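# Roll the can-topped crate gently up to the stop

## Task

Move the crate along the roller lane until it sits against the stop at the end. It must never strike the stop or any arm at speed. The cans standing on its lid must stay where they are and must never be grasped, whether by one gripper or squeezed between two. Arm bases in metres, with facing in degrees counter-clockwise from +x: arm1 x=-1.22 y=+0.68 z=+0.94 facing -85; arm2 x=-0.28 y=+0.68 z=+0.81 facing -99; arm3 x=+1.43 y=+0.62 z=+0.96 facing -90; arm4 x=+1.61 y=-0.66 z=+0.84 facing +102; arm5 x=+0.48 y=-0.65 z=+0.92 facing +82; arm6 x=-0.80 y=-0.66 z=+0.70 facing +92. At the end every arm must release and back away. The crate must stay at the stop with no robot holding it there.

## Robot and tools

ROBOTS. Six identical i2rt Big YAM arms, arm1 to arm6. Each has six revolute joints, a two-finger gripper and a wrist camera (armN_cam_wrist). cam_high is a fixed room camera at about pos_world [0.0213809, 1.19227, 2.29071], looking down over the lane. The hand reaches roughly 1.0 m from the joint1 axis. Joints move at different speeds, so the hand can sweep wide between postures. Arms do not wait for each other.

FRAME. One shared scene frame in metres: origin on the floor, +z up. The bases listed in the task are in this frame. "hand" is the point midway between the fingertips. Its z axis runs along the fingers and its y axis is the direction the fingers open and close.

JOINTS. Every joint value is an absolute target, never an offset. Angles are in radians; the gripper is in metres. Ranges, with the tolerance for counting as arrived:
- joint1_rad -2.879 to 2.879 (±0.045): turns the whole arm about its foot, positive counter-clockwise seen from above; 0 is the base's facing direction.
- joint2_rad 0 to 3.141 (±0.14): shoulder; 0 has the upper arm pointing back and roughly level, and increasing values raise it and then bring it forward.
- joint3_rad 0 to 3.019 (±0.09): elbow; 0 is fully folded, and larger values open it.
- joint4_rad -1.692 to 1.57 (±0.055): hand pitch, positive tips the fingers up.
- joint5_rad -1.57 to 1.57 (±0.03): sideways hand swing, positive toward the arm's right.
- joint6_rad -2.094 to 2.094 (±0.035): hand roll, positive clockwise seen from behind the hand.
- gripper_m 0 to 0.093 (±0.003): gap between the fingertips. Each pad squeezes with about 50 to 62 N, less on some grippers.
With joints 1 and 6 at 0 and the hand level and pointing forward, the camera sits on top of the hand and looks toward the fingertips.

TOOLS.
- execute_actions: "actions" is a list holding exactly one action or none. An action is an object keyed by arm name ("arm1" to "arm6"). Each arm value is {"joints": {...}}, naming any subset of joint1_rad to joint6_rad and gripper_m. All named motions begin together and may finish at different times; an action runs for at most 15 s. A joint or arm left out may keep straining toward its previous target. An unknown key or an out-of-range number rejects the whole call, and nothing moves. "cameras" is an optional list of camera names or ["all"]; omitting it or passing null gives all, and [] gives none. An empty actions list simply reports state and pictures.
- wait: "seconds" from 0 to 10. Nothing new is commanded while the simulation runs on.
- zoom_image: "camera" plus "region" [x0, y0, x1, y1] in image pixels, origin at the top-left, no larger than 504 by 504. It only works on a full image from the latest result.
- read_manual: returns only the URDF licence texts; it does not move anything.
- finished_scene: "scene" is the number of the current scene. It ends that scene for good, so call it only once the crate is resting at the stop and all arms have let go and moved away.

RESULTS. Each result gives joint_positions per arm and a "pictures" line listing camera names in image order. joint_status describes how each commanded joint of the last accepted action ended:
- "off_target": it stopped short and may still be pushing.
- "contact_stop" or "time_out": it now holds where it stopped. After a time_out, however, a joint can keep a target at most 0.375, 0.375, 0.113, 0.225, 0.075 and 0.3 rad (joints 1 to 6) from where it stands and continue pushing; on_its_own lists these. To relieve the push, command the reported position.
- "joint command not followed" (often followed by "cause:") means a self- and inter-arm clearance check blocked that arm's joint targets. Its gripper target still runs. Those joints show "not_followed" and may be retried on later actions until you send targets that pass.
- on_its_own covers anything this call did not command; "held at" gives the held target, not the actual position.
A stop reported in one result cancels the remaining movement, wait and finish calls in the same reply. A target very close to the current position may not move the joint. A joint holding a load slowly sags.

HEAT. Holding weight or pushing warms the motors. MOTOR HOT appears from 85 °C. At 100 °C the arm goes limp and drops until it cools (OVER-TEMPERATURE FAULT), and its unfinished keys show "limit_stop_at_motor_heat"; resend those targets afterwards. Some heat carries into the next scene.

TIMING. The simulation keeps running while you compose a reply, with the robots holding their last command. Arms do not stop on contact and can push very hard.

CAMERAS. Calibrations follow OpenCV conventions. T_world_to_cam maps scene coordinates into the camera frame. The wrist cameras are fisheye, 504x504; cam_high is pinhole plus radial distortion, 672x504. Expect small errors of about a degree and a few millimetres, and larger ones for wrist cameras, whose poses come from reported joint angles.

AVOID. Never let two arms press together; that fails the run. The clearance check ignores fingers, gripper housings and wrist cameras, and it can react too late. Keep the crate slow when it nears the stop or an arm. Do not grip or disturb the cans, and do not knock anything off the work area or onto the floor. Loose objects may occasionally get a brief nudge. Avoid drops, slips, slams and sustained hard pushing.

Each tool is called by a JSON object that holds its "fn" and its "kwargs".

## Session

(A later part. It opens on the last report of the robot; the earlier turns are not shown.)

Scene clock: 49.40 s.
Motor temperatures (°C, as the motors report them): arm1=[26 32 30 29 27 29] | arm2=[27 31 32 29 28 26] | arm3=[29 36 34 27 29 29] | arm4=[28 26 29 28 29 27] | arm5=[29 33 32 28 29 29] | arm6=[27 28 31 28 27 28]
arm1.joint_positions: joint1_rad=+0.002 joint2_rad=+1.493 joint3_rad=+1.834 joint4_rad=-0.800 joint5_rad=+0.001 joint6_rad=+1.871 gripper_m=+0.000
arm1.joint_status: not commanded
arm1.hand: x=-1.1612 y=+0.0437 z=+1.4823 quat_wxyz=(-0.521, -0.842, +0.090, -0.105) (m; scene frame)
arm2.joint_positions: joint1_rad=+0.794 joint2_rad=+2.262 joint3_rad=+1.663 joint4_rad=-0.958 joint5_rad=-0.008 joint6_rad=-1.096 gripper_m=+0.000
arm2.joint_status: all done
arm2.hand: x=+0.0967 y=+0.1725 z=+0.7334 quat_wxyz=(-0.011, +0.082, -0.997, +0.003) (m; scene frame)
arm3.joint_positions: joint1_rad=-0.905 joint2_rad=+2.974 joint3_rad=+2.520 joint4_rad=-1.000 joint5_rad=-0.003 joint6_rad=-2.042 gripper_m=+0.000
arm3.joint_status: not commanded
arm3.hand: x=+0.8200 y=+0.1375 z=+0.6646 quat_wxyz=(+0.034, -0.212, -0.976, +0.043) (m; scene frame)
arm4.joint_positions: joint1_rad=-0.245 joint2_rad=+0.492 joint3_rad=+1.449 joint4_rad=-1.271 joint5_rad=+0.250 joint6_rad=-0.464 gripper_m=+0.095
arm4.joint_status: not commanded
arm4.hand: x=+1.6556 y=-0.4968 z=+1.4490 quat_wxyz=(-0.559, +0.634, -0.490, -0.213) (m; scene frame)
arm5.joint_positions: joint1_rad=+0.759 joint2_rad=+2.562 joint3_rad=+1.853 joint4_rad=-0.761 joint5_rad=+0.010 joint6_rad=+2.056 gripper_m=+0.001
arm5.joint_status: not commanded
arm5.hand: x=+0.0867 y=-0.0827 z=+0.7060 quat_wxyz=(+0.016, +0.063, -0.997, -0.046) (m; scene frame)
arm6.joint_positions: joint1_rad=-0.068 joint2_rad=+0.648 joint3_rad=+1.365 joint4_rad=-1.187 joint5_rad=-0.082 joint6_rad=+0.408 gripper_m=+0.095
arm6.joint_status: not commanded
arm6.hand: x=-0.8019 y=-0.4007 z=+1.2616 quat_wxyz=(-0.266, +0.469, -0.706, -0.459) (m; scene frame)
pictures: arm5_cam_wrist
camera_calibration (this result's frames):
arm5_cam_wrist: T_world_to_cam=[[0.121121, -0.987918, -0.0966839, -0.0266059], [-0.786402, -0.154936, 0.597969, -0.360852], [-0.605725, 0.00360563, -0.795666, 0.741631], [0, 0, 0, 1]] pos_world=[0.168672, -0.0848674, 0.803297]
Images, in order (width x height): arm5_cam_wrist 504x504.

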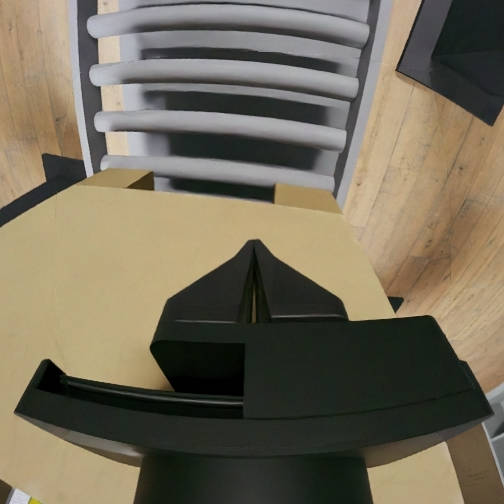

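{"fn": "execute_actions", "kwargs": {"actions": [{"arm2":{"joints":{"joint1_rad":1.5}},"arm5":{"joints":{"joint1_rad":0.73}}}], "cameras": []}}

{"fn": "execute_actions", "kwargs": {"actions": [{"arm5":{"joints":{"joint1_rad":0.65,"joint3_rad":1.8,"joint6_rad":2.02}}}], "cameras": []}}

{"fn": "execute_actions", "kwargs": {"actions": [{"arm5":{"joints":{"joint1_rad":0.57,"joint2_rad":2.53,"joint3_rad":1.73,"joint4_rad":-0.71,"joint6_rad":1.94}}}], "cameras": []}}

{"fn": "execute_actions", "kwargs": {"actions": [{"arm5":{"joints":{"joint1_rad":0.48,"joint3_rad":1.66,"joint4_rad":-0.69,"joint6_rad":1.85}}}], "cameras": []}}

{"fn": "execute_actions", "kwargs": {"actions": [{"arm5":{"joints":{"joint1_rad":0.39,"joint6_rad":1.76}}}], "cameras": []}}

{"fn": "execute_actions", "kwargs": {"actions": [{"arm5":{"joints":{"joint1_rad":0.30,"joint6_rad":1.67}}}], "cameras": []}}

{"fn": "execute_actions", "kwargs": {"actions": [{"arm5":{"joints":{"joint1_rad":0.21,"joint6_rad":1.58}}}], "cameras": ["arm5_cam_wrist","cam_high"]}}

Scene clock: 51.90 s.
Motor temperatures (°C, as the motors report them): arm1=[26 32 31 29 27 29] | arm2=[27 31 32 29 28 26] | arm3=[29 36 34 27 29 29] | arm4=[28 26 29 28 29 27] | arm5=[29 33 32 28 29 29] | arm6=[27 28 32 28 27 28]
arm1.joint_positions: joint1_rad=+0.002 joint2_rad=+1.493 joint3_rad=+1.834 joint4_rad=-0.800 joint5_rad=+0.001 joint6_rad=+1.871 gripper_m=+0.000
arm1.joint_status: not commanded
arm1.hand: x=-1.1612 y=+0.0437 z=+1.4823 quat_wxyz=(-0.521, -0.842, +0.090, -0.105) (m; scene frame)
arm2.joint_positions: joint1_rad=+1.495 joint2_rad=+2.262 joint3_rad=+1.663 joint4_rad=-0.958 joint5_rad=-0.002 joint6_rad=-1.097 gripper_m=+0.000
arm2.joint_status: all done
arm2.hand: x=+0.3348 y=+0.5356 z=+0.7361 quat_wxyz=(-0.010, +0.420, -0.908, +0.004) (m; scene frame)
arm3.joint_positions: joint1_rad=-0.905 joint2_rad=+2.974 joint3_rad=+2.520 joint4_rad=-1.000 joint5_rad=-0.003 joint6_rad=-2.042 gripper_m=+0.000
arm3.joint_status: not commanded
arm3.hand: x=+0.8200 y=+0.1375 z=+0.6646 quat_wxyz=(+0.034, -0.212, -0.976, +0.043) (m; scene frame)
arm4.joint_positions: joint1_rad=-0.245 joint2_rad=+0.492 joint3_rad=+1.449 joint4_rad=-1.271 joint5_rad=+0.250 joint6_rad=-0.464 gripper_m=+0.095
arm4.joint_status: not commanded
arm4.hand: x=+1.6556 y=-0.4968 z=+1.4490 quat_wxyz=(-0.559, +0.634, -0.490, -0.213) (m; scene frame)
arm5.joint_positions: joint1_rad=+0.658 joint2_rad=+2.562 joint3_rad=+1.843 joint4_rad=-0.770 joint5_rad=+0.018 joint6_rad=+2.061 gripper_m=+0.001
arm5.joint_status: joint1_rad off_target (ended at +0.658, target +0.730)
arm5.hand: x=+0.1506 y=-0.0512 z=+0.7035 quat_wxyz=(+0.006, +0.010, -0.999, -0.041) (m; scene frame)
arm6.joint_positions: joint1_rad=-0.068 joint2_rad=+0.648 joint3_rad=+1.365 joint4_rad=-1.187 joint5_rad=-0.082 joint6_rad=+0.408 gripper_m=+0.095
arm6.joint_status: not commanded
arm6.hand: x=-0.8019 y=-0.4007 z=+1.2616 quat_wxyz=(-0.266, +0.469, -0.706, -0.459) (m; scene frame)
pictures: none
No camera images: the call's "cameras" was empty. Leave "cameras" out to get every camera's image.

Scene clock: 53.30 s.
Motor temperatures (°C, as the motors report them): arm1=[26 32 31 29 27 29] | arm2=[27 31 32 29 28 26] | arm3=[29 36 35 27 29 29] | arm4=[28 26 29 28 29 27] | arm5=[29 34 32 28 29 29] | arm6=[27 28 32 28 27 28]
arm1.joint_positions: joint1_rad=+0.002 joint2_rad=+1.493 joint3_rad=+1.834 joint4_rad=-0.800 joint5_rad=+0.001 joint6_rad=+1.871 gripper_m=+0.000
arm1.joint_status: not commanded
arm1.hand: x=-1.1612 y=+0.0437 z=+1.4823 quat_wxyz=(-0.521, -0.842, +0.090, -0.105) (m; scene frame)
arm2.joint_positions: joint1_rad=+1.495 joint2_rad=+2.262 joint3_rad=+1.663 joint4_rad=-0.958 joint5_rad=-0.002 joint6_rad=-1.097 gripper_m=+0.000
arm2.joint_status: not commanded
arm2.hand: x=+0.3348 y=+0.5356 z=+0.7361 quat_wxyz=(-0.010, +0.420, -0.908, +0.004) (m; scene frame)
arm3.joint_positions: joint1_rad=-0.905 joint2_rad=+2.974 joint3_rad=+2.520 joint4_rad=-1.000 joint5_rad=-0.003 joint6_rad=-2.042 gripper_m=+0.000
arm3.joint_status: not commanded
arm3.hand: x=+0.8200 y=+0.1375 z=+0.6646 quat_wxyz=(+0.034, -0.212, -0.976, +0.043) (m; scene frame)
arm4.joint_positions: joint1_rad=-0.245 joint2_rad=+0.492 joint3_rad=+1.449 joint4_rad=-1.271 joint5_rad=+0.250 joint6_rad=-0.464 gripper_m=+0.095
arm4.joint_status: not commanded
arm4.hand: x=+1.6556 y=-0.4968 z=+1.4490 quat_wxyz=(-0.559, +0.634, -0.490, -0.213) (m; scene frame)
arm5.joint_positions: joint1_rad=+0.584 joint2_rad=+2.562 joint3_rad=+1.767 joint4_rad=-0.770 joint5_rad=+0.019 joint6_rad=+1.997 gripper_m=+0.001
arm5.joint_status: joint1_rad off_target (ended at +0.584, target +0.650); the others done
arm5.hand: x=+0.2123 y=-0.0632 z=+0.6824 quat_wxyz=(-0.013, +0.005, -1.000, -0.008) (m; scene frame)
arm6.joint_positions: joint1_rad=-0.068 joint2_rad=+0.648 joint3_rad=+1.365 joint4_rad=-1.187 joint5_rad=-0.082 joint6_rad=+0.408 gripper_m=+0.095
arm6.joint_status: not commanded
arm6.hand: x=-0.8019 y=-0.4007 z=+1.2616 quat_wxyz=(-0.266, +0.469, -0.706, -0.459) (m; scene frame)
pictures: none
No camera images: the call's "cameras" was empty. Leave "cameras" out to get every camera's image.

Scene clock: 54.67 s.
Motor temperatures (°C, as the motors report them): arm1=[26 32 31 29 27 29] | arm2=[27 31 32 29 28 26] | arm3=[29 36 35 27 29 29] | arm4=[28 26 29 28 29 27] | arm5=[29 34 32 28 29 29] | arm6=[27 28 32 28 27 28]
arm1.joint_positions: joint1_rad=+0.002 joint2_rad=+1.493 joint3_rad=+1.834 joint4_rad=-0.800 joint5_rad=+0.001 joint6_rad=+1.871 gripper_m=+0.000
arm1.joint_status: not commanded
arm1.hand: x=-1.1612 y=+0.0437 z=+1.4823 quat_wxyz=(-0.521, -0.842, +0.090, -0.105) (m; scene frame)
arm2.joint_positions: joint1_rad=+1.495 joint2_rad=+2.262 joint3_rad=+1.663 joint4_rad=-0.958 joint5_rad=-0.002 joint6_rad=-1.097 gripper_m=+0.000
arm2.joint_status: not commanded
arm2.hand: x=+0.3348 y=+0.5356 z=+0.7361 quat_wxyz=(-0.010, +0.420, -0.908, +0.004) (m; scene frame)
arm3.joint_positions: joint1_rad=-0.905 joint2_rad=+2.974 joint3_rad=+2.520 joint4_rad=-1.000 joint5_rad=-0.003 joint6_rad=-2.042 gripper_m=+0.000
arm3.joint_status: not commanded
arm3.hand: x=+0.8200 y=+0.1375 z=+0.6646 quat_wxyz=(+0.034, -0.212, -0.976, +0.043) (m; scene frame)
arm4.joint_positions: joint1_rad=-0.245 joint2_rad=+0.492 joint3_rad=+1.449 joint4_rad=-1.271 joint5_rad=+0.250 joint6_rad=-0.464 gripper_m=+0.095
arm4.joint_status: not commanded
arm4.hand: x=+1.6556 y=-0.4968 z=+1.4490 quat_wxyz=(-0.559, +0.634, -0.490, -0.213) (m; scene frame)
arm5.joint_positions: joint1_rad=+0.507 joint2_rad=+2.553 joint3_rad=+1.709 joint4_rad=-0.730 joint5_rad=+0.021 joint6_rad=+1.919 gripper_m=+0.001
arm5.joint_status: joint1_rad off_target (ended at +0.507, target +0.570); the others done
arm5.hand: x=+0.2648 y=-0.0605 z=+0.6734 quat_wxyz=(-0.016, +0.005, -1.000, -0.003) (m; scene frame)
arm6.joint_positions: joint1_rad=-0.068 joint2_rad=+0.648 joint3_rad=+1.365 joint4_rad=-1.187 joint5_rad=-0.082 joint6_rad=+0.408 gripper_m=+0.095
arm6.joint_status: not commanded
arm6.hand: x=-0.8019 y=-0.4007 z=+1.2616 quat_wxyz=(-0.266, +0.469, -0.706, -0.459) (m; scene frame)
pictures: none
No camera images: the call's "cameras" was empty. Leave "cameras" out to get every camera's image.

Scene clock: 56.07 s.
Motor temperatures (°C, as the motors report them): arm1=[26 32 31 29 27 29] | arm2=[27 31 32 29 28 26] | arm3=[29 36 35 27 29 29] | arm4=[28 26 29 28 29 27] | arm5=[30 34 32 28 29 29] | arm6=[27 28 32 28 27 28]
arm1.joint_positions: joint1_rad=+0.002 joint2_rad=+1.493 joint3_rad=+1.834 joint4_rad=-0.800 joint5_rad=+0.001 joint6_rad=+1.871 gripper_m=+0.000
arm1.joint_status: not commanded
arm1.hand: x=-1.1612 y=+0.0437 z=+1.4823 quat_wxyz=(-0.521, -0.842, +0.090, -0.105) (m; scene frame)
arm2.joint_positions: joint1_rad=+1.495 joint2_rad=+2.262 joint3_rad=+1.663 joint4_rad=-0.958 joint5_rad=-0.002 joint6_rad=-1.097 gripper_m=+0.000
arm2.joint_status: not commanded
arm2.hand: x=+0.3348 y=+0.5356 z=+0.7361 quat_wxyz=(-0.010, +0.420, -0.908, +0.004) (m; scene frame)
arm3.joint_positions: joint1_rad=-0.905 joint2_rad=+2.974 joint3_rad=+2.520 joint4_rad=-1.000 joint5_rad=-0.003 joint6_rad=-2.042 gripper_m=+0.000
arm3.joint_status: not commanded
arm3.hand: x=+0.8200 y=+0.1375 z=+0.6646 quat_wxyz=(+0.034, -0.212, -0.976, +0.043) (m; scene frame)
arm4.joint_positions: joint1_rad=-0.245 joint2_rad=+0.492 joint3_rad=+1.449 joint4_rad=-1.271 joint5_rad=+0.250 joint6_rad=-0.464 gripper_m=+0.095
arm4.joint_status: not commanded
arm4.hand: x=+1.6556 y=-0.4968 z=+1.4490 quat_wxyz=(-0.559, +0.634, -0.490, -0.213) (m; scene frame)
arm5.joint_positions: joint1_rad=+0.409 joint2_rad=+2.535 joint3_rad=+1.646 joint4_rad=-0.702 joint5_rad=+0.024 joint6_rad=+1.820 gripper_m=+0.001
arm5.joint_status: joint1_rad off_target (ended at +0.409, target +0.480); the others done
arm5.hand: x=+0.3294 y=-0.0612 z=+0.6696 quat_wxyz=(-0.020, +0.006, -1.000, +0.006) (m; scene frame)
arm6.joint_positions: joint1_rad=-0.068 joint2_rad=+0.648 joint3_rad=+1.365 joint4_rad=-1.187 joint5_rad=-0.082 joint6_rad=+0.408 gripper_m=+0.095
arm6.joint_status: not commanded
arm6.hand: x=-0.8019 y=-0.4007 z=+1.2616 quat_wxyz=(-0.266, +0.469, -0.706, -0.459) (m; scene frame)
pictures: none
No camera images: the call's "cameras" was empty. Leave "cameras" out to get every camera's image.

Scene clock: 57.50 s.
Motor temperatures (°C, as the motors report them): arm1=[26 31 31 29 27 29] | arm2=[27 31 32 29 28 26] | arm3=[29 36 35 27 29 29] | arm4=[28 26 29 28 29 27] | arm5=[30 34 32 28 29 29] | arm6=[27 28 32 28 27 28]
arm1.joint_positions: joint1_rad=+0.002 joint2_rad=+1.493 joint3_rad=+1.834 joint4_rad=-0.800 joint5_rad=+0.001 joint6_rad=+1.871 gripper_m=+0.000
arm1.joint_status: not commanded
arm1.hand: x=-1.1612 y=+0.0437 z=+1.4823 quat_wxyz=(-0.521, -0.842, +0.090, -0.105) (m; scene frame)
arm2.joint_positions: joint1_rad=+1.495 joint2_rad=+2.262 joint3_rad=+1.663 joint4_rad=-0.958 joint5_rad=-0.002 joint6_rad=-1.097 gripper_m=+0.000
arm2.joint_status: not commanded
arm2.hand: x=+0.3348 y=+0.5356 z=+0.7361 quat_wxyz=(-0.010, +0.420, -0.908, +0.004) (m; scene frame)
arm3.joint_positions: joint1_rad=-0.905 joint2_rad=+2.974 joint3_rad=+2.520 joint4_rad=-1.000 joint5_rad=-0.003 joint6_rad=-2.042 gripper_m=+0.000
arm3.joint_status: not commanded
arm3.hand: x=+0.8200 y=+0.1375 z=+0.6646 quat_wxyz=(+0.034, -0.212, -0.976, +0.043) (m; scene frame)
arm4.joint_positions: joint1_rad=-0.245 joint2_rad=+0.492 joint3_rad=+1.449 joint4_rad=-1.271 joint5_rad=+0.250 joint6_rad=-0.464 gripper_m=+0.095
arm4.joint_status: not commanded
arm4.hand: x=+1.6556 y=-0.4968 z=+1.4490 quat_wxyz=(-0.559, +0.634, -0.490, -0.213) (m; scene frame)
arm5.joint_positions: joint1_rad=+0.322 joint2_rad=+2.535 joint3_rad=+1.639 joint4_rad=-0.702 joint5_rad=+0.022 joint6_rad=+1.734 gripper_m=+0.001
arm5.joint_status: joint1_rad off_target (ended at +0.322, target +0.390); the others done
arm5.hand: x=+0.3811 y=-0.0539 z=+0.6686 quat_wxyz=(-0.019, +0.006, -1.000, +0.010) (m; scene frame)
arm6.joint_positions: joint1_rad=-0.068 joint2_rad=+0.648 joint3_rad=+1.365 joint4_rad=-1.187 joint5_rad=-0.082 joint6_rad=+0.408 gripper_m=+0.095
arm6.joint_status: not commanded
arm6.hand: x=-0.8019 y=-0.4007 z=+1.2616 quat_wxyz=(-0.266, +0.469, -0.706, -0.459) (m; scene frame)
pictures: none
No camera images: the call's "cameras" was empty. Leave "cameras" out to get every camera's image.

Scene clock: 58.93 s.
Motor temperatures (°C, as the motors report them): arm1=[26 31 31 29 27 29] | arm2=[27 31 32 29 28 26] | arm3=[29 36 35 27 29 29] | arm4=[28 26 29 28 29 27] | arm5=[30 34 32 28 29 29] | arm6=[27 28 32 28 27 28]
arm1.joint_positions: joint1_rad=+0.002 joint2_rad=+1.493 joint3_rad=+1.834 joint4_rad=-0.800 joint5_rad=+0.001 joint6_rad=+1.871 gripper_m=+0.000
arm1.joint_status: not commanded
arm1.hand: x=-1.1612 y=+0.0437 z=+1.4823 quat_wxyz=(-0.521, -0.842, +0.090, -0.105) (m; scene frame)
arm2.joint_positions: joint1_rad=+1.495 joint2_rad=+2.262 joint3_rad=+1.663 joint4_rad=-0.958 joint5_rad=-0.002 joint6_rad=-1.097 gripper_m=+0.000
arm2.joint_status: not commanded
arm2.hand: x=+0.3348 y=+0.5356 z=+0.7361 quat_wxyz=(-0.010, +0.420, -0.908, +0.004) (m; scene frame)
arm3.joint_positions: joint1_rad=-0.905 joint2_rad=+2.974 joint3_rad=+2.520 joint4_rad=-1.000 joint5_rad=-0.003 joint6_rad=-2.042 gripper_m=+0.000
arm3.joint_status: not commanded
arm3.hand: x=+0.8200 y=+0.1375 z=+0.6646 quat_wxyz=(+0.034, -0.212, -0.976, +0.043) (m; scene frame)
arm4.joint_positions: joint1_rad=-0.245 joint2_rad=+0.492 joint3_rad=+1.449 joint4_rad=-1.271 joint5_rad=+0.250 joint6_rad=-0.464 gripper_m=+0.095
arm4.joint_status: not commanded
arm4.hand: x=+1.6556 y=-0.4968 z=+1.4490 quat_wxyz=(-0.559, +0.634, -0.490, -0.213) (m; scene frame)
arm5.joint_positions: joint1_rad=+0.228 joint2_rad=+2.535 joint3_rad=+1.639 joint4_rad=-0.702 joint5_rad=+0.025 joint6_rad=+1.640 gripper_m=+0.001
arm5.joint_status: joint1_rad off_target (ended at +0.228, target +0.300); the others done
arm5.hand: x=+0.4379 y=-0.0471 z=+0.6693 quat_wxyz=(-0.019, +0.005, -1.000, +0.011) (m; scene frame)
arm6.joint_positions: joint1_rad=-0.068 joint2_rad=+0.648 joint3_rad=+1.365 joint4_rad=-1.187 joint5_rad=-0.082 joint6_rad=+0.408 gripper_m=+0.095
arm6.joint_status: not commanded
arm6.hand: x=-0.8019 y=-0.4007 z=+1.2616 quat_wxyz=(-0.266, +0.469, -0.706, -0.459) (m; scene frame)
pictures: none
No camera images: the call's "cameras" was empty. Leave "cameras" out to get every camera's image.

Scene clock: 60.40 s.
Motor temperatures (°C, as the motors report them): arm1=[26 31 31 29 27 29] | arm2=[27 31 32 29 28 26] | arm3=[29 36 35 27 29 29] | arm4=[28 26 29 28 29 27] | arm5=[30 34 32 28 29 29] | arm6=[27 28 32 28 27 28]
arm1.joint_positions: joint1_rad=+0.002 joint2_rad=+1.493 joint3_rad=+1.834 joint4_rad=-0.800 joint5_rad=+0.001 joint6_rad=+1.871 gripper_m=+0.000
arm1.joint_status: not commanded
arm1.hand: x=-1.1612 y=+0.0437 z=+1.4823 quat_wxyz=(-0.521, -0.842, +0.090, -0.105) (m; scene frame)
arm2.joint_positions: joint1_rad=+1.495 joint2_rad=+2.262 joint3_rad=+1.663 joint4_rad=-0.958 joint5_rad=-0.002 joint6_rad=-1.097 gripper_m=+0.000
arm2.joint_status: not commanded
arm2.hand: x=+0.3348 y=+0.5356 z=+0.7361 quat_wxyz=(-0.010, +0.420, -0.908, +0.004) (m; scene frame)
arm3.joint_positions: joint1_rad=-0.905 joint2_rad=+2.974 joint3_rad=+2.520 joint4_rad=-1.000 joint5_rad=-0.003 joint6_rad=-2.042 gripper_m=+0.000
arm3.joint_status: not commanded
arm3.hand: x=+0.8200 y=+0.1375 z=+0.6646 quat_wxyz=(+0.034, -0.212, -0.976, +0.043) (m; scene frame)
arm4.joint_positions: joint1_rad=-0.245 joint2_rad=+0.492 joint3_rad=+1.449 joint4_rad=-1.271 joint5_rad=+0.250 joint6_rad=-0.464 gripper_m=+0.095
arm4.joint_status: not commanded
arm4.hand: x=+1.6556 y=-0.4968 z=+1.4490 quat_wxyz=(-0.559, +0.634, -0.490, -0.213) (m; scene frame)
arm5.joint_positions: joint1_rad=+0.139 joint2_rad=+2.535 joint3_rad=+1.639 joint4_rad=-0.701 joint5_rad=+0.025 joint6_rad=+1.553 gripper_m=+0.001
arm5.joint_status: joint1_rad off_target (ended at +0.139, target +0.210); the others done
arm5.hand: x=+0.4919 y=-0.0452 z=+0.6700 quat_wxyz=(-0.018, +0.004, -1.000, +0.012) (m; scene frame)
arm6.joint_positions: joint1_rad=-0.068 joint2_rad=+0.648 joint3_rad=+1.365 joint4_rad=-1.187 joint5_rad=-0.082 joint6_rad=+0.408 gripper_m=+0.095
arm6.joint_status: not commanded
arm6.hand: x=-0.8019 y=-0.4007 z=+1.2616 quat_wxyz=(-0.266, +0.469, -0.706, -0.459) (m; scene frame)
pictures: arm5_cam_wrist, cam_high
camera_calibration (this result's frames):
arm5_cam_wrist: T_world_to_cam=[[0.00514861, -0.999764, 0.0210903, -0.0645207], [-0.835281, 0.00729608, 0.549774, 0.0487745], [-0.549799, -0.0204469, -0.835047, 0.956081], [0, 0, 0, 1]] pos_world=[0.566725, -0.0453125, 0.772918]
Images, in order (width x height): arm5_cam_wrist 504x504, cam_high 672x504.

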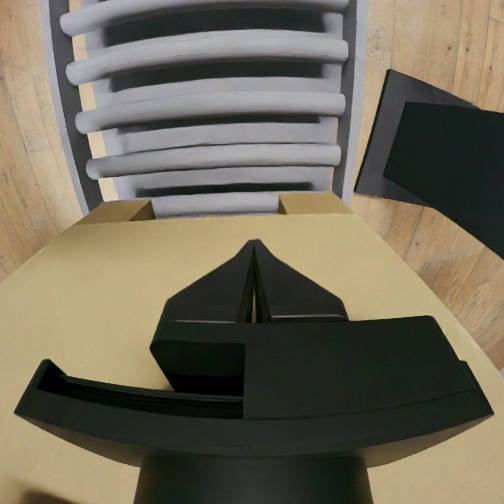

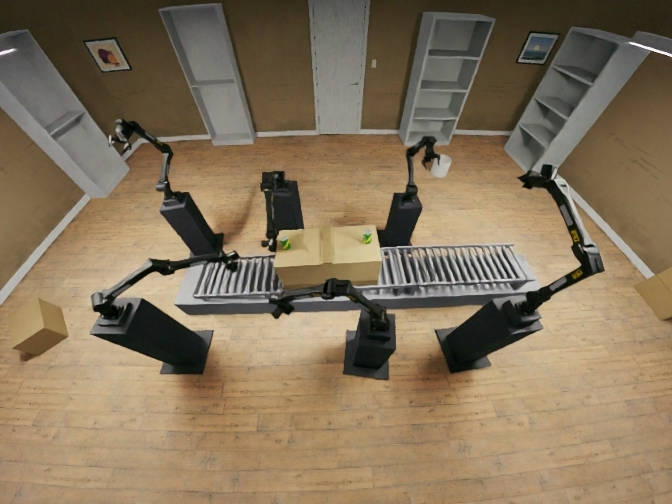

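{"fn": "execute_actions", "kwargs": {"actions": [{"arm5":{"joints":{"joint1_rad":0.11,"joint6_rad":1.48}},"arm3":{"joints":{"joint4_rad":-0.8,"joint6_rad":-2.09}}}], "cameras": []}}

{"fn": "execute_actions", "kwargs": {"actions": [{"arm5":{"joints":{"joint1_rad":0.01,"joint6_rad":1.38}}}], "cameras": []}}

{"fn": "execute_actions", "kwargs": {"actions": [{"arm5":{"joints":{"joint1_rad":-0.09,"joint6_rad":1.28,"joint2_rad":2.6,"joint3_rad":1.74,"joint4_rad":-0.73}}}], "cameras": []}}

{"fn": "execute_actions", "kwargs": {"actions": [{"arm5":{"joints":{"joint1_rad":-0.19,"joint6_rad":1.18}}}], "cameras": []}}

{"fn": "execute_actions", "kwargs": {"actions": [{"arm5":{"joints":{"joint1_rad":-0.27,"joint6_rad":1.1}}}], "cameras": ["arm5_cam_wrist","arm3_cam_wrist"]}}

Scene clock: 62.43 s.
Motor temperatures (°C, as the motors report them): arm1=[26 31 31 29 27 29] | arm2=[27 31 32 29 28 26] | arm3=[29 37 35 27 29 29] | arm4=[28 26 29 28 29 27] | arm5=[30 34 32 28 29 29] | arm6=[27 28 32 28 27 28]
arm1.joint_positions: joint1_rad=+0.002 joint2_rad=+1.493 joint3_rad=+1.834 joint4_rad=-0.800 joint5_rad=+0.001 joint6_rad=+1.871 gripper_m=+0.000
arm1.joint_status: not commanded
arm1.hand: x=-1.1612 y=+0.0437 z=+1.4823 quat_wxyz=(-0.521, -0.842, +0.090, -0.105) (m; scene frame)
arm2.joint_positions: joint1_rad=+1.495 joint2_rad=+2.262 joint3_rad=+1.663 joint4_rad=-0.958 joint5_rad=-0.002 joint6_rad=-1.097 gripper_m=+0.000
arm2.joint_status: not commanded
arm2.hand: x=+0.3348 y=+0.5356 z=+0.7361 quat_wxyz=(-0.010, +0.420, -0.908, +0.004) (m; scene frame)
arm3.joint_positions: joint1_rad=-0.905 joint2_rad=+2.974 joint3_rad=+2.520 joint4_rad=-0.812 joint5_rad=-0.003 joint6_rad=-2.069 gripper_m=+0.000
arm3.joint_status: all done
joint sent to its limit — the command would take arm3.joint6_rad past its lower limit, so that joint was sent only as far as its limit.
arm3.hand: x=+0.7844 y=+0.1092 z=+0.6739 quat_wxyz=(+0.095, -0.197, -0.969, +0.114) (m; scene frame)
arm4.joint_positions: joint1_rad=-0.245 joint2_rad=+0.492 joint3_rad=+1.449 joint4_rad=-1.271 joint5_rad=+0.250 joint6_rad=-0.464 gripper_m=+0.095
arm4.joint_status: not commanded
arm4.hand: x=+1.6556 y=-0.4968 z=+1.4490 quat_wxyz=(-0.559, +0.634, -0.490, -0.213) (m; scene frame)
arm5.joint_positions: joint1_rad=+0.033 joint2_rad=+2.535 joint3_rad=+1.640 joint4_rad=-0.691 joint5_rad=+0.026 joint6_rad=+1.452 gripper_m=+0.001
arm5.joint_status: joint1_rad off_target (ended at +0.033, target +0.110); the others done
arm5.hand: x=+0.5563 y=-0.0468 z=+0.6710 quat_wxyz=(-0.018, +0.002, -1.000, +0.008) (m; scene frame)
arm6.joint_positions: joint1_rad=-0.068 joint2_rad=+0.648 joint3_rad=+1.365 joint4_rad=-1.187 joint5_rad=-0.082 joint6_rad=+0.408 gripper_m=+0.095
arm6.joint_status: not commanded
arm6.hand: x=-0.8019 y=-0.4007 z=+1.2616 quat_wxyz=(-0.266, +0.469, -0.706, -0.459) (m; scene frame)
pictures: none
No camera images: the call's "cameras" was empty. Leave "cameras" out to get every camera's image.

Scene clock: 63.93 s.
Motor temperatures (°C, as the motors report them): arm1=[26 31 31 29 27 29] | arm2=[27 31 32 29 28 26] | arm3=[29 37 35 27 29 29] | arm4=[28 26 29 28 29 27] | arm5=[30 34 32 28 29 29] | arm6=[27 28 32 28 27 28]
arm1.joint_positions: joint1_rad=+0.002 joint2_rad=+1.493 joint3_rad=+1.834 joint4_rad=-0.800 joint5_rad=+0.001 joint6_rad=+1.871 gripper_m=+0.000
arm1.joint_status: not commanded
arm1.hand: x=-1.1612 y=+0.0437 z=+1.4823 quat_wxyz=(-0.521, -0.842, +0.090, -0.105) (m; scene frame)
arm2.joint_positions: joint1_rad=+1.495 joint2_rad=+2.262 joint3_rad=+1.663 joint4_rad=-0.958 joint5_rad=-0.002 joint6_rad=-1.097 gripper_m=+0.000
arm2.joint_status: not commanded
arm2.hand: x=+0.3348 y=+0.5356 z=+0.7361 quat_wxyz=(-0.010, +0.420, -0.908, +0.004) (m; scene frame)
arm3.joint_positions: joint1_rad=-0.905 joint2_rad=+2.974 joint3_rad=+2.520 joint4_rad=-0.812 joint5_rad=-0.003 joint6_rad=-2.069 gripper_m=+0.000
arm3.joint_status: not commanded
arm3.hand: x=+0.7844 y=+0.1092 z=+0.6739 quat_wxyz=(+0.095, -0.196, -0.969, +0.114) (m; scene frame)
arm4.joint_positions: joint1_rad=-0.245 joint2_rad=+0.492 joint3_rad=+1.449 joint4_rad=-1.271 joint5_rad=+0.250 joint6_rad=-0.464 gripper_m=+0.095
arm4.joint_status: not commanded
arm4.hand: x=+1.6556 y=-0.4968 z=+1.4490 quat_wxyz=(-0.559, +0.634, -0.490, -0.213) (m; scene frame)
arm5.joint_positions: joint1_rad=-0.061 joint2_rad=+2.535 joint3_rad=+1.647 joint4_rad=-0.688 joint5_rad=+0.023 joint6_rad=+1.355 gripper_m=+0.001
arm5.joint_status: joint1_rad off_target (ended at -0.061, target +0.010); the others done
arm5.hand: x=+0.6127 y=-0.0516 z=+0.6733 quat_wxyz=(-0.017, +0.003, -1.000, +0.003) (m; scene frame)
arm6.joint_positions: joint1_rad=-0.068 joint2_rad=+0.648 joint3_rad=+1.365 joint4_rad=-1.187 joint5_rad=-0.082 joint6_rad=+0.408 gripper_m=+0.095
arm6.joint_status: not commanded
arm6.hand: x=-0.8019 y=-0.4007 z=+1.2616 quat_wxyz=(-0.266, +0.469, -0.706, -0.459) (m; scene frame)
pictures: none
No camera images: the call's "cameras" was empty. Leave "cameras" out to get every camera's image.

Scene clock: 65.47 s.
Motor temperatures (°C, as the motors report them): arm1=[26 31 32 29 27 29] | arm2=[27 31 32 29 28 26] | arm3=[29 37 35 27 29 29] | arm4=[28 26 30 28 29 27] | arm5=[30 34 32 28 29 29] | arm6=[27 28 32 28 27 28]
arm1.joint_positions: joint1_rad=+0.002 joint2_rad=+1.493 joint3_rad=+1.834 joint4_rad=-0.800 joint5_rad=+0.001 joint6_rad=+1.871 gripper_m=+0.000
arm1.joint_status: not commanded
arm1.hand: x=-1.1612 y=+0.0437 z=+1.4823 quat_wxyz=(-0.521, -0.842, +0.090, -0.105) (m; scene frame)
arm2.joint_positions: joint1_rad=+1.495 joint2_rad=+2.262 joint3_rad=+1.663 joint4_rad=-0.958 joint5_rad=-0.002 joint6_rad=-1.097 gripper_m=+0.000
arm2.joint_status: not commanded
arm2.hand: x=+0.3348 y=+0.5356 z=+0.7361 quat_wxyz=(-0.010, +0.420, -0.908, +0.004) (m; scene frame)
arm3.joint_positions: joint1_rad=-0.905 joint2_rad=+2.974 joint3_rad=+2.520 joint4_rad=-0.812 joint5_rad=-0.003 joint6_rad=-2.069 gripper_m=+0.000
arm3.joint_status: not commanded
arm3.hand: x=+0.7844 y=+0.1092 z=+0.6739 quat_wxyz=(+0.095, -0.196, -0.969, +0.114) (m; scene frame)
arm4.joint_positions: joint1_rad=-0.245 joint2_rad=+0.492 joint3_rad=+1.449 joint4_rad=-1.271 joint5_rad=+0.250 joint6_rad=-0.464 gripper_m=+0.095
arm4.joint_status: not commanded
arm4.hand: x=+1.6556 y=-0.4968 z=+1.4490 quat_wxyz=(-0.559, +0.634, -0.490, -0.213) (m; scene frame)
arm5.joint_positions: joint1_rad=-0.168 joint2_rad=+2.567 joint3_rad=+1.733 joint4_rad=-0.713 joint5_rad=+0.024 joint6_rad=+1.251 gripper_m=+0.001
arm5.joint_status: joint1_rad off_target (ended at -0.168, target -0.090); the others done
arm5.hand: x=+0.6847 y=-0.0430 z=+0.6761 quat_wxyz=(-0.021, +0.002, -1.000, -0.009) (m; scene frame)
arm6.joint_positions: joint1_rad=-0.068 joint2_rad=+0.648 joint3_rad=+1.365 joint4_rad=-1.187 joint5_rad=-0.082 joint6_rad=+0.408 gripper_m=+0.095
arm6.joint_status: not commanded
arm6.hand: x=-0.8019 y=-0.4007 z=+1.2616 quat_wxyz=(-0.266, +0.469, -0.706, -0.459) (m; scene frame)
pictures: none
No camera images: the call's "cameras" was empty. Leave "cameras" out to get every camera's image.

Scene clock: 66.90 s.
Motor temperatures (°C, as the motors report them): arm1=[26 31 32 29 27 29] | arm2=[27 31 32 29 28 26] | arm3=[29 37 35 27 29 29] | arm4=[28 26 30 28 29 27] | arm5=[30 34 32 28 29 29] | arm6=[27 28 32 28 27 28]
arm1.joint_positions: joint1_rad=+0.002 joint2_rad=+1.493 joint3_rad=+1.834 joint4_rad=-0.800 joint5_rad=+0.001 joint6_rad=+1.871 gripper_m=+0.000
arm1.joint_status: not commanded
arm1.hand: x=-1.1612 y=+0.0437 z=+1.4823 quat_wxyz=(-0.521, -0.842, +0.090, -0.105) (m; scene frame)
arm2.joint_positions: joint1_rad=+1.495 joint2_rad=+2.262 joint3_rad=+1.663 joint4_rad=-0.958 joint5_rad=-0.002 joint6_rad=-1.097 gripper_m=+0.000
arm2.joint_status: not commanded
arm2.hand: x=+0.3348 y=+0.5356 z=+0.7361 quat_wxyz=(-0.010, +0.420, -0.908, +0.004) (m; scene frame)
arm3.joint_positions: joint1_rad=-0.905 joint2_rad=+2.974 joint3_rad=+2.520 joint4_rad=-0.812 joint5_rad=-0.003 joint6_rad=-2.069 gripper_m=+0.000
arm3.joint_status: not commanded
arm3.hand: x=+0.7844 y=+0.1092 z=+0.6739 quat_wxyz=(+0.095, -0.196, -0.969, +0.114) (m; scene frame)
arm4.joint_positions: joint1_rad=-0.245 joint2_rad=+0.492 joint3_rad=+1.449 joint4_rad=-1.271 joint5_rad=+0.250 joint6_rad=-0.464 gripper_m=+0.095
arm4.joint_status: not commanded
arm4.hand: x=+1.6556 y=-0.4968 z=+1.4490 quat_wxyz=(-0.559, +0.634, -0.490, -0.213) (m; scene frame)
arm5.joint_positions: joint1_rad=-0.254 joint2_rad=+2.567 joint3_rad=+1.742 joint4_rad=-0.713 joint5_rad=+0.019 joint6_rad=+1.162 gripper_m=+0.001
arm5.joint_status: joint1_rad off_target (ended at -0.254, target -0.190); the others done
arm5.hand: x=+0.7370 y=-0.0581 z=+0.6790 quat_wxyz=(-0.021, +0.003, -1.000, -0.013) (m; scene frame)
arm6.joint_positions: joint1_rad=-0.068 joint2_rad=+0.648 joint3_rad=+1.365 joint4_rad=-1.187 joint5_rad=-0.082 joint6_rad=+0.408 gripper_m=+0.095
arm6.joint_status: not commanded
arm6.hand: x=-0.8019 y=-0.4007 z=+1.2616 quat_wxyz=(-0.266, +0.469, -0.706, -0.459) (m; scene frame)
pictures: none
No camera images: the call's "cameras" was empty. Leave "cameras" out to get every camera's image.

Scene clock: 68.23 s.
Motor temperatures (°C, as the motors report them): arm1=[26 31 32 29 27 29] | arm2=[27 31 32 29 28 26] | arm3=[29 37 35 27 29 29] | arm4=[28 26 30 28 29 27] | arm5=[30 34 32 28 29 29] | arm6=[27 28 32 28 27 28]
arm1.joint_positions: joint1_rad=+0.002 joint2_rad=+1.493 joint3_rad=+1.834 joint4_rad=-0.800 joint5_rad=+0.001 joint6_rad=+1.871 gripper_m=+0.000
arm1.joint_status: not commanded
arm1.hand: x=-1.1612 y=+0.0437 z=+1.4823 quat_wxyz=(-0.521, -0.842, +0.090, -0.105) (m; scene frame)
arm2.joint_positions: joint1_rad=+1.495 joint2_rad=+2.262 joint3_rad=+1.663 joint4_rad=-0.958 joint5_rad=-0.002 joint6_rad=-1.097 gripper_m=+0.000
arm2.joint_status: not commanded
arm2.hand: x=+0.3348 y=+0.5356 z=+0.7361 quat_wxyz=(-0.010, +0.420, -0.908, +0.004) (m; scene frame)
arm3.joint_positions: joint1_rad=-0.905 joint2_rad=+2.974 joint3_rad=+2.520 joint4_rad=-0.812 joint5_rad=-0.003 joint6_rad=-2.069 gripper_m=+0.000
arm3.joint_status: not commanded
arm3.hand: x=+0.7844 y=+0.1092 z=+0.6739 quat_wxyz=(+0.095, -0.196, -0.969, +0.114) (m; scene frame)
arm4.joint_positions: joint1_rad=-0.245 joint2_rad=+0.492 joint3_rad=+1.449 joint4_rad=-1.271 joint5_rad=+0.250 joint6_rad=-0.464 gripper_m=+0.095
arm4.joint_status: not commanded
arm4.hand: x=+1.6556 y=-0.4968 z=+1.4490 quat_wxyz=(-0.559, +0.634, -0.490, -0.213) (m; scene frame)
arm5.joint_positions: joint1_rad=-0.326 joint2_rad=+2.567 joint3_rad=+1.747 joint4_rad=-0.713 joint5_rad=+0.017 joint6_rad=+1.088 gripper_m=+0.001
arm5.joint_status: joint1_rad off_target (ended at -0.326, target -0.270); the others done
arm5.hand: x=+0.7798 y=-0.0754 z=+0.6809 quat_wxyz=(-0.022, +0.004, -1.000, -0.014) (m; scene frame)
arm6.joint_positions: joint1_rad=-0.068 joint2_rad=+0.648 joint3_rad=+1.365 joint4_rad=-1.187 joint5_rad=-0.082 joint6_rad=+0.408 gripper_m=+0.095
arm6.joint_status: not commanded
arm6.hand: x=-0.8019 y=-0.4007 z=+1.2616 quat_wxyz=(-0.266, +0.469, -0.706, -0.459) (m; scene frame)
pictures: arm3_cam_wrist, arm5_cam_wrist
camera_calibration (this result's frames):
arm3_cam_wrist: T_world_to_cam=[[-0.357634, -0.901222, 0.244739, 0.219412], [-0.601682, 0.422795, 0.67766, -0.0250316], [-0.714196, 0.0950992, -0.693455, 1.13887], [0, 0, 0, 1]] pos_world=[0.876786, 0.100017, 0.75302]
arm5_cam_wrist: T_world_to_cam=[[0.00551596, -0.999495, -0.0312946, -0.0609633], [-0.839604, -0.0216279, 0.542768, 0.289401], [-0.543171, 0.0232812, -0.839299, 1.12389], [0, 0, 0, 1]] pos_world=[0.853785, -0.080839, 0.784299]
Images, in order (width x height): arm3_cam_wrist 504x504, arm5_cam_wrist 504x504.

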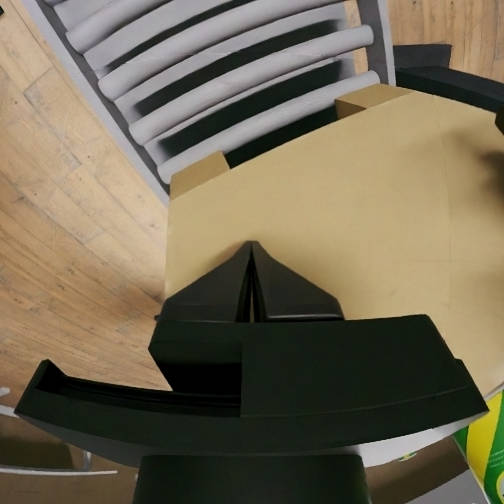

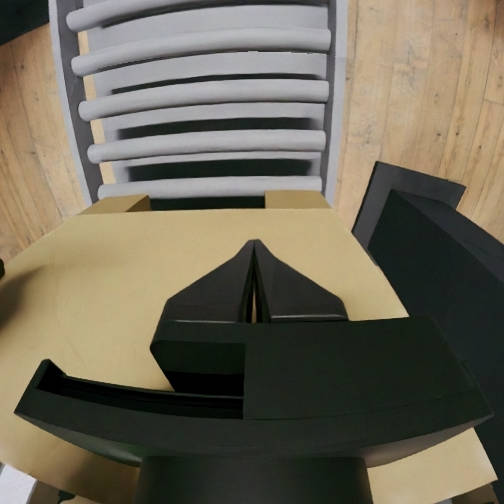

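{"fn": "execute_actions", "kwargs": {"actions": [{"arm5":{"joints":{"joint1_rad":-0.34}}}], "cameras": []}}

{"fn": "execute_actions", "kwargs": {"actions": [{"arm5":{"joints":{"joint1_rad":-0.44}}}], "cameras": []}}

{"fn": "execute_actions", "kwargs": {"actions": [{"arm5":{"joints":{"joint1_rad":-1.1}}}], "cameras": []}}

{"fn": "execute_actions", "kwargs": {"actions": [{"arm3":{"joints":{"joint1_rad":-0.84,"joint3_rad":2.48}}}], "cameras": []}}

{"fn": "execute_actions", "kwargs": {"actions": [{"arm3":{"joints":{"joint1_rad":-0.78,"joint2_rad":2.91,"joint3_rad":2.36}}}], "cameras": []}}

{"fn": "execute_actions", "kwargs": {"actions": [{"arm3":{"joints":{"joint1_rad":-0.72,"joint2_rad":2.87,"joint3_rad":2.24,"joint4_rad":-0.75}}}], "cameras": []}}

{"fn": "execute_actions", "kwargs": {"actions": [{"arm3":{"joints":{"joint1_rad":-0.65,"joint2_rad":2.83,"joint3_rad":2.12,"joint4_rad":-0.7}}}], "cameras": ["cam_high","arm3_cam_wrist"]}}

Scene clock: 69.77 s.
Motor temperatures (°C, as the motors report them): arm1=[26 31 32 29 27 29] | arm2=[27 31 32 29 28 26] | arm3=[29 37 35 27 29 29] | arm4=[28 26 30 28 29 27] | arm5=[30 34 32 28 29 29] | arm6=[27 28 32 28 27 28]
arm1.joint_positions: joint1_rad=+0.002 joint2_rad=+1.493 joint3_rad=+1.834 joint4_rad=-0.800 joint5_rad=+0.001 joint6_rad=+1.871 gripper_m=+0.000
arm1.joint_status: not commanded
arm1.hand: x=-1.1612 y=+0.0437 z=+1.4823 quat_wxyz=(-0.521, -0.842, +0.090, -0.105) (m; scene frame)
arm2.joint_positions: joint1_rad=+1.495 joint2_rad=+2.262 joint3_rad=+1.663 joint4_rad=-0.958 joint5_rad=-0.002 joint6_rad=-1.097 gripper_m=+0.000
arm2.joint_status: not commanded
arm2.hand: x=+0.3348 y=+0.5356 z=+0.7361 quat_wxyz=(-0.010, +0.420, -0.908, +0.004) (m; scene frame)
arm3.joint_positions: joint1_rad=-0.884 joint2_rad=+2.974 joint3_rad=+2.520 joint4_rad=-0.812 joint5_rad=-0.003 joint6_rad=-2.077 gripper_m=+0.000
arm3.joint_status: not commanded
arm3.hand: x=+0.7953 y=+0.0958 z=+0.6739 quat_wxyz=(+0.094, -0.182, -0.972, +0.115) (m; scene frame)
arm4.joint_positions: joint1_rad=-0.245 joint2_rad=+0.492 joint3_rad=+1.449 joint4_rad=-1.271 joint5_rad=+0.250 joint6_rad=-0.464 gripper_m=+0.095
arm4.joint_status: not commanded
arm4.hand: x=+1.6556 y=-0.4968 z=+1.4490 quat_wxyz=(-0.559, +0.634, -0.490, -0.213) (m; scene frame)
arm5.joint_positions: joint1_rad=-0.356 joint2_rad=+2.567 joint3_rad=+1.747 joint4_rad=-0.713 joint5_rad=+0.006 joint6_rad=+1.088 gripper_m=+0.001
arm5.joint_status: all done
arm5.hand: x=+0.7951 y=-0.0836 z=+0.6811 quat_wxyz=(-0.018, -0.011, -1.000, -0.017) (m; scene frame)
arm6.joint_positions: joint1_rad=-0.068 joint2_rad=+0.648 joint3_rad=+1.365 joint4_rad=-1.187 joint5_rad=-0.082 joint6_rad=+0.408 gripper_m=+0.095
arm6.joint_status: not commanded
arm6.hand: x=-0.8019 y=-0.4007 z=+1.2616 quat_wxyz=(-0.266, +0.469, -0.706, -0.459) (m; scene frame)
pictures: none
No camera images: the call's "cameras" was empty. Leave "cameras" out to get every camera's image.

Scene clock: 70.83 s.
Motor temperatures (°C, as the motors report them): arm1=[26 31 32 29 27 29] | arm2=[27 31 32 29 28 26] | arm3=[29 37 35 27 29 29] | arm4=[28 26 30 28 29 27] | arm5=[30 34 32 28 29 29] | arm6=[27 28 32 28 27 28]
arm1.joint_positions: joint1_rad=+0.002 joint2_rad=+1.493 joint3_rad=+1.834 joint4_rad=-0.800 joint5_rad=+0.001 joint6_rad=+1.871 gripper_m=+0.000
arm1.joint_status: not commanded
arm1.hand: x=-1.1612 y=+0.0437 z=+1.4823 quat_wxyz=(-0.521, -0.842, +0.090, -0.105) (m; scene frame)
arm2.joint_positions: joint1_rad=+1.495 joint2_rad=+2.262 joint3_rad=+1.663 joint4_rad=-0.958 joint5_rad=-0.002 joint6_rad=-1.097 gripper_m=+0.000
arm2.joint_status: not commanded
arm2.hand: x=+0.3348 y=+0.5356 z=+0.7361 quat_wxyz=(-0.010, +0.420, -0.908, +0.004) (m; scene frame)
arm3.joint_positions: joint1_rad=-0.872 joint2_rad=+2.974 joint3_rad=+2.520 joint4_rad=-0.816 joint5_rad=-0.005 joint6_rad=-2.077 gripper_m=+0.000
arm3.joint_status: not commanded
arm3.hand: x=+0.8028 y=+0.0884 z=+0.6736 quat_wxyz=(+0.091, -0.176, -0.973, +0.114) (m; scene frame)
arm4.joint_positions: joint1_rad=-0.245 joint2_rad=+0.492 joint3_rad=+1.449 joint4_rad=-1.271 joint5_rad=+0.250 joint6_rad=-0.464 gripper_m=+0.095
arm4.joint_status: not commanded
arm4.hand: x=+1.6556 y=-0.4968 z=+1.4490 quat_wxyz=(-0.559, +0.634, -0.490, -0.213) (m; scene frame)
arm5.joint_positions: joint1_rad=-0.450 joint2_rad=+2.567 joint3_rad=+1.741 joint4_rad=-0.713 joint5_rad=+0.001 joint6_rad=+1.088 gripper_m=+0.001
arm5.joint_status: all done
arm5.hand: x=+0.8443 y=-0.1176 z=+0.6799 quat_wxyz=(-0.015, -0.058, -0.998, -0.015) (m; scene frame)
arm6.joint_positions: joint1_rad=-0.068 joint2_rad=+0.648 joint3_rad=+1.365 joint4_rad=-1.187 joint5_rad=-0.082 joint6_rad=+0.408 gripper_m=+0.095
arm6.joint_status: not commanded
arm6.hand: x=-0.8019 y=-0.4007 z=+1.2616 quat_wxyz=(-0.266, +0.469, -0.706, -0.459) (m; scene frame)
pictures: none
No camera images: the call's "cameras" was empty. Leave "cameras" out to get every camera's image.

Scene clock: 72.73 s.
Motor temperatures (°C, as the motors report them): arm1=[26 31 32 29 27 29] | arm2=[27 31 32 29 28 26] | arm3=[29 37 35 27 29 29] | arm4=[28 26 30 28 29 27] | arm5=[30 34 32 28 29 29] | arm6=[27 28 32 28 27 28]
arm1.joint_positions: joint1_rad=+0.002 joint2_rad=+1.493 joint3_rad=+1.834 joint4_rad=-0.800 joint5_rad=+0.001 joint6_rad=+1.871 gripper_m=+0.000
arm1.joint_status: not commanded
arm1.hand: x=-1.1612 y=+0.0437 z=+1.4823 quat_wxyz=(-0.521, -0.842, +0.090, -0.105) (m; scene frame)
arm2.joint_positions: joint1_rad=+1.495 joint2_rad=+2.262 joint3_rad=+1.663 joint4_rad=-0.958 joint5_rad=-0.002 joint6_rad=-1.097 gripper_m=+0.000
arm2.joint_status: not commanded
arm2.hand: x=+0.3348 y=+0.5356 z=+0.7361 quat_wxyz=(-0.010, +0.420, -0.908, +0.004) (m; scene frame)
arm3.joint_positions: joint1_rad=-0.872 joint2_rad=+2.974 joint3_rad=+2.520 joint4_rad=-0.816 joint5_rad=-0.005 joint6_rad=-2.077 gripper_m=+0.000
arm3.joint_status: not commanded
arm3.hand: x=+0.8028 y=+0.0884 z=+0.6736 quat_wxyz=(+0.091, -0.176, -0.973, +0.114) (m; scene frame)
arm4.joint_positions: joint1_rad=-0.245 joint2_rad=+0.492 joint3_rad=+1.449 joint4_rad=-1.271 joint5_rad=+0.250 joint6_rad=-0.464 gripper_m=+0.095
arm4.joint_status: not commanded
arm4.hand: x=+1.6556 y=-0.4968 z=+1.4490 quat_wxyz=(-0.559, +0.634, -0.490, -0.213) (m; scene frame)
arm5.joint_positions: joint1_rad=-1.091 joint2_rad=+2.567 joint3_rad=+1.741 joint4_rad=-0.713 joint5_rad=+0.001 joint6_rad=+1.088 gripper_m=+0.001
arm5.joint_status: all done
arm5.hand: x=+1.0901 y=-0.4401 z=+0.6821 quat_wxyz=(-0.018, -0.369, -0.929, -0.014) (m; scene frame)
arm6.joint_positions: joint1_rad=-0.068 joint2_rad=+0.648 joint3_rad=+1.365 joint4_rad=-1.187 joint5_rad=-0.082 joint6_rad=+0.408 gripper_m=+0.095
arm6.joint_status: not commanded
arm6.hand: x=-0.8019 y=-0.4007 z=+1.2616 quat_wxyz=(-0.266, +0.469, -0.706, -0.459) (m; scene frame)
pictures: none
No camera images: the call's "cameras" was empty. Leave "cameras" out to get every camera's image.

Scene clock: 74.13 s.
Motor temperatures (°C, as the motors report them): arm1=[26 31 32 29 27 29] | arm2=[27 31 32 29 28 26] | arm3=[29 37 35 27 29 29] | arm4=[28 26 30 28 29 27] | arm5=[30 34 32 28 29 29] | arm6=[27 28 32 28 27 28]
arm1.joint_positions: joint1_rad=+0.002 joint2_rad=+1.493 joint3_rad=+1.834 joint4_rad=-0.800 joint5_rad=+0.001 joint6_rad=+1.871 gripper_m=+0.000
arm1.joint_status: not commanded
arm1.hand: x=-1.1612 y=+0.0437 z=+1.4823 quat_wxyz=(-0.521, -0.842, +0.090, -0.105) (m; scene frame)
arm2.joint_positions: joint1_rad=+1.495 joint2_rad=+2.262 joint3_rad=+1.663 joint4_rad=-0.958 joint5_rad=-0.002 joint6_rad=-1.097 gripper_m=+0.000
arm2.joint_status: not commanded
arm2.hand: x=+0.3348 y=+0.5356 z=+0.7361 quat_wxyz=(-0.010, +0.420, -0.908, +0.004) (m; scene frame)
arm3.joint_positions: joint1_rad=-0.770 joint2_rad=+2.973 joint3_rad=+2.445 joint4_rad=-0.829 joint5_rad=-0.015 joint6_rad=-2.077 gripper_m=+0.000
arm3.joint_status: joint1_rad off_target (ended at -0.770, target -0.840); the others done
arm3.hand: x=+0.8854 y=+0.0508 z=+0.6439 quat_wxyz=(+0.055, -0.127, -0.987, +0.087) (m; scene frame)
arm4.joint_positions: joint1_rad=-0.245 joint2_rad=+0.492 joint3_rad=+1.449 joint4_rad=-1.271 joint5_rad=+0.250 joint6_rad=-0.464 gripper_m=+0.095
arm4.joint_status: not commanded
arm4.hand: x=+1.6556 y=-0.4968 z=+1.4490 quat_wxyz=(-0.559, +0.634, -0.490, -0.213) (m; scene frame)
arm5.joint_positions: joint1_rad=-1.091 joint2_rad=+2.567 joint3_rad=+1.741 joint4_rad=-0.713 joint5_rad=+0.001 joint6_rad=+1.088 gripper_m=+0.001
arm5.joint_status: not commanded
arm5.hand: x=+1.0901 y=-0.4401 z=+0.6821 quat_wxyz=(-0.018, -0.369, -0.929, -0.014) (m; scene frame)
arm6.joint_positions: joint1_rad=-0.068 joint2_rad=+0.648 joint3_rad=+1.365 joint4_rad=-1.187 joint5_rad=-0.082 joint6_rad=+0.408 gripper_m=+0.095
arm6.joint_status: not commanded
arm6.hand: x=-0.8019 y=-0.4007 z=+1.2616 quat_wxyz=(-0.266, +0.469, -0.706, -0.459) (m; scene frame)
pictures: none
No camera images: the call's "cameras" was empty. Leave "cameras" out to get every camera's image.

Scene clock: 75.43 s.
Motor temperatures (°C, as the motors report them): arm1=[26 31 32 29 27 29] | arm2=[27 31 32 29 28 26] | arm3=[29 37 35 27 29 29] | arm4=[28 27 30 28 29 27] | arm5=[30 34 32 28 29 29] | arm6=[27 28 32 28 27 28]
arm1.joint_positions: joint1_rad=+0.002 joint2_rad=+1.493 joint3_rad=+1.834 joint4_rad=-0.800 joint5_rad=+0.001 joint6_rad=+1.871 gripper_m=+0.000
arm1.joint_status: not commanded
arm1.hand: x=-1.1612 y=+0.0437 z=+1.4823 quat_wxyz=(-0.521, -0.842, +0.090, -0.105) (m; scene frame)
arm2.joint_positions: joint1_rad=+1.495 joint2_rad=+2.262 joint3_rad=+1.663 joint4_rad=-0.958 joint5_rad=-0.002 joint6_rad=-1.097 gripper_m=+0.000
arm2.joint_status: not commanded
arm2.hand: x=+0.3348 y=+0.5356 z=+0.7361 quat_wxyz=(-0.010, +0.420, -0.908, +0.004) (m; scene frame)
arm3.joint_positions: joint1_rad=-0.726 joint2_rad=+2.934 joint3_rad=+2.330 joint4_rad=-0.822 joint5_rad=-0.012 joint6_rad=-2.077 gripper_m=+0.000
arm3.joint_status: joint1_rad off_target (ended at -0.726, target -0.780); the others done
arm3.hand: x=+0.9322 y=+0.0524 z=+0.6312 quat_wxyz=(+0.034, -0.106, -0.992, +0.060) (m; scene frame)
arm4.joint_positions: joint1_rad=-0.245 joint2_rad=+0.492 joint3_rad=+1.449 joint4_rad=-1.271 joint5_rad=+0.250 joint6_rad=-0.464 gripper_m=+0.095
arm4.joint_status: not commanded
arm4.hand: x=+1.6556 y=-0.4968 z=+1.4490 quat_wxyz=(-0.559, +0.634, -0.490, -0.213) (m; scene frame)
arm5.joint_positions: joint1_rad=-1.091 joint2_rad=+2.567 joint3_rad=+1.741 joint4_rad=-0.713 joint5_rad=+0.001 joint6_rad=+1.088 gripper_m=+0.001
arm5.joint_status: not commanded
arm5.hand: x=+1.0901 y=-0.4401 z=+0.6821 quat_wxyz=(-0.018, -0.369, -0.929, -0.014) (m; scene frame)
arm6.joint_positions: joint1_rad=-0.068 joint2_rad=+0.648 joint3_rad=+1.365 joint4_rad=-1.187 joint5_rad=-0.082 joint6_rad=+0.408 gripper_m=+0.095
arm6.joint_status: not commanded
arm6.hand: x=-0.8019 y=-0.4007 z=+1.2616 quat_wxyz=(-0.266, +0.469, -0.706, -0.459) (m; scene frame)
pictures: none
No camera images: the call's "cameras" was empty. Leave "cameras" out to get every camera's image.

Scene clock: 76.83 s.
Motor temperatures (°C, as the motors report them): arm1=[26 31 32 29 27 29] | arm2=[27 31 32 29 28 26] | arm3=[29 37 35 27 29 29] | arm4=[28 27 30 28 29 27] | arm5=[30 34 31 28 29 29] | arm6=[27 28 32 28 27 28]
arm1.joint_positions: joint1_rad=+0.002 joint2_rad=+1.493 joint3_rad=+1.834 joint4_rad=-0.800 joint5_rad=+0.001 joint6_rad=+1.871 gripper_m=+0.000
arm1.joint_status: not commanded
arm1.hand: x=-1.1612 y=+0.0437 z=+1.4823 quat_wxyz=(-0.521, -0.842, +0.090, -0.105) (m; scene frame)
arm2.joint_positions: joint1_rad=+1.495 joint2_rad=+2.262 joint3_rad=+1.663 joint4_rad=-0.958 joint5_rad=-0.002 joint6_rad=-1.097 gripper_m=+0.000
arm2.joint_status: not commanded
arm2.hand: x=+0.3348 y=+0.5356 z=+0.7361 quat_wxyz=(-0.010, +0.420, -0.908, +0.004) (m; scene frame)
arm3.joint_positions: joint1_rad=-0.658 joint2_rad=+2.895 joint3_rad=+2.207 joint4_rad=-0.773 joint5_rad=-0.015 joint6_rad=-2.077 gripper_m=+0.000
arm3.joint_status: joint1_rad off_target (ended at -0.658, target -0.720); the others done
arm3.hand: x=+0.9896 y=+0.0424 z=+0.6202 quat_wxyz=(+0.022, -0.072, -0.996, +0.047) (m; scene frame)
arm4.joint_positions: joint1_rad=-0.245 joint2_rad=+0.492 joint3_rad=+1.449 joint4_rad=-1.271 joint5_rad=+0.250 joint6_rad=-0.464 gripper_m=+0.095
arm4.joint_status: not commanded
arm4.hand: x=+1.6556 y=-0.4968 z=+1.4490 quat_wxyz=(-0.559, +0.634, -0.490, -0.213) (m; scene frame)
arm5.joint_positions: joint1_rad=-1.091 joint2_rad=+2.567 joint3_rad=+1.741 joint4_rad=-0.713 joint5_rad=+0.001 joint6_rad=+1.088 gripper_m=+0.001
arm5.joint_status: not commanded
arm5.hand: x=+1.0901 y=-0.4401 z=+0.6821 quat_wxyz=(-0.018, -0.369, -0.929, -0.014) (m; scene frame)
arm6.joint_positions: joint1_rad=-0.068 joint2_rad=+0.648 joint3_rad=+1.365 joint4_rad=-1.187 joint5_rad=-0.082 joint6_rad=+0.408 gripper_m=+0.095
arm6.joint_status: not commanded
arm6.hand: x=-0.8019 y=-0.4007 z=+1.2616 quat_wxyz=(-0.266, +0.469, -0.706, -0.459) (m; scene frame)
pictures: none
No camera images: the call's "cameras" was empty. Leave "cameras" out to get every camera's image.

Scene clock: 78.23 s.
Motor temperatures (°C, as the motors report them): arm1=[26 31 32 29 27 29] | arm2=[27 31 32 29 28 26] | arm3=[29 37 35 27 29 29] | arm4=[28 27 30 28 29 27] | arm5=[30 34 31 28 29 29] | arm6=[27 28 32 28 27 28]
arm1.joint_positions: joint1_rad=+0.002 joint2_rad=+1.493 joint3_rad=+1.834 joint4_rad=-0.800 joint5_rad=+0.001 joint6_rad=+1.871 gripper_m=+0.000
arm1.joint_status: not commanded
arm1.hand: x=-1.1612 y=+0.0437 z=+1.4823 quat_wxyz=(-0.521, -0.842, +0.090, -0.105) (m; scene frame)
arm2.joint_positions: joint1_rad=+1.495 joint2_rad=+2.262 joint3_rad=+1.663 joint4_rad=-0.958 joint5_rad=-0.002 joint6_rad=-1.097 gripper_m=+0.000
arm2.joint_status: not commanded
arm2.hand: x=+0.3348 y=+0.5356 z=+0.7361 quat_wxyz=(-0.010, +0.420, -0.908, +0.004) (m; scene frame)
arm3.joint_positions: joint1_rad=-0.586 joint2_rad=+2.855 joint3_rad=+2.095 joint4_rad=-0.718 joint5_rad=-0.015 joint6_rad=-2.077 gripper_m=+0.000
arm3.joint_status: joint1_rad off_target (ended at -0.586, target -0.650); the others done
arm3.hand: x=+1.0461 y=+0.0323 z=+0.6142 quat_wxyz=(+0.015, -0.036, -0.998, +0.040) (m; scene frame)
arm4.joint_positions: joint1_rad=-0.245 joint2_rad=+0.492 joint3_rad=+1.449 joint4_rad=-1.271 joint5_rad=+0.250 joint6_rad=-0.464 gripper_m=+0.095
arm4.joint_status: not commanded
arm4.hand: x=+1.6556 y=-0.4968 z=+1.4490 quat_wxyz=(-0.559, +0.634, -0.490, -0.213) (m; scene frame)
arm5.joint_positions: joint1_rad=-1.091 joint2_rad=+2.567 joint3_rad=+1.741 joint4_rad=-0.713 joint5_rad=+0.001 joint6_rad=+1.088 gripper_m=+0.001
arm5.joint_status: not commanded
arm5.hand: x=+1.0901 y=-0.4401 z=+0.6821 quat_wxyz=(-0.018, -0.369, -0.929, -0.014) (m; scene frame)
arm6.joint_positions: joint1_rad=-0.068 joint2_rad=+0.648 joint3_rad=+1.365 joint4_rad=-1.187 joint5_rad=-0.082 joint6_rad=+0.408 gripper_m=+0.095
arm6.joint_status: not commanded
arm6.hand: x=-0.8019 y=-0.4007 z=+1.2616 quat_wxyz=(-0.266, +0.469, -0.706, -0.459) (m; scene frame)
pictures: arm3_cam_wrist, cam_high
camera_calibration (this result's frames):
arm3_cam_wrist: T_world_to_cam=[[-0.0662825, -0.995492, 0.0678369, 0.0652353], [-0.788133, 0.0939277, 0.608297, 0.453689], [-0.611926, -0.0131451, -0.790806, 1.24795], [0, 0, 0, 1]] pos_world=[1.12554, 0.0387316, 0.706481]
Images, in order (width x height): arm3_cam_wrist 504x504, cam_high 672x504.

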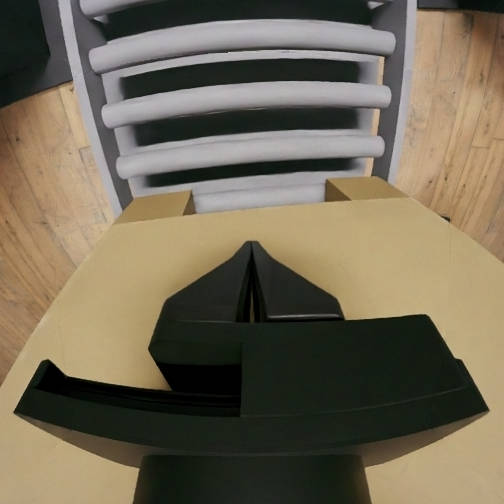

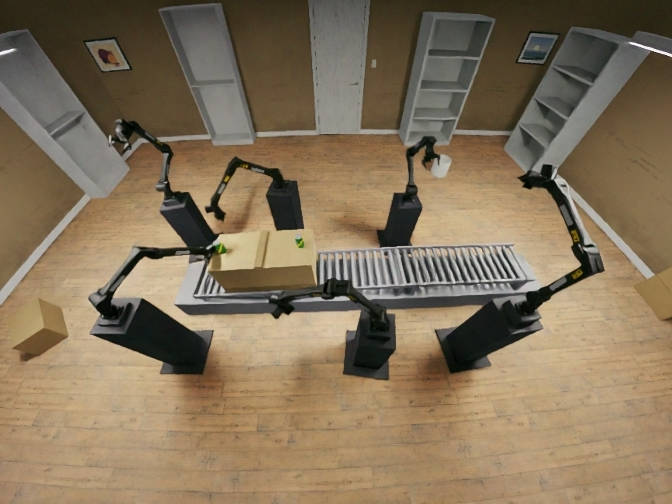

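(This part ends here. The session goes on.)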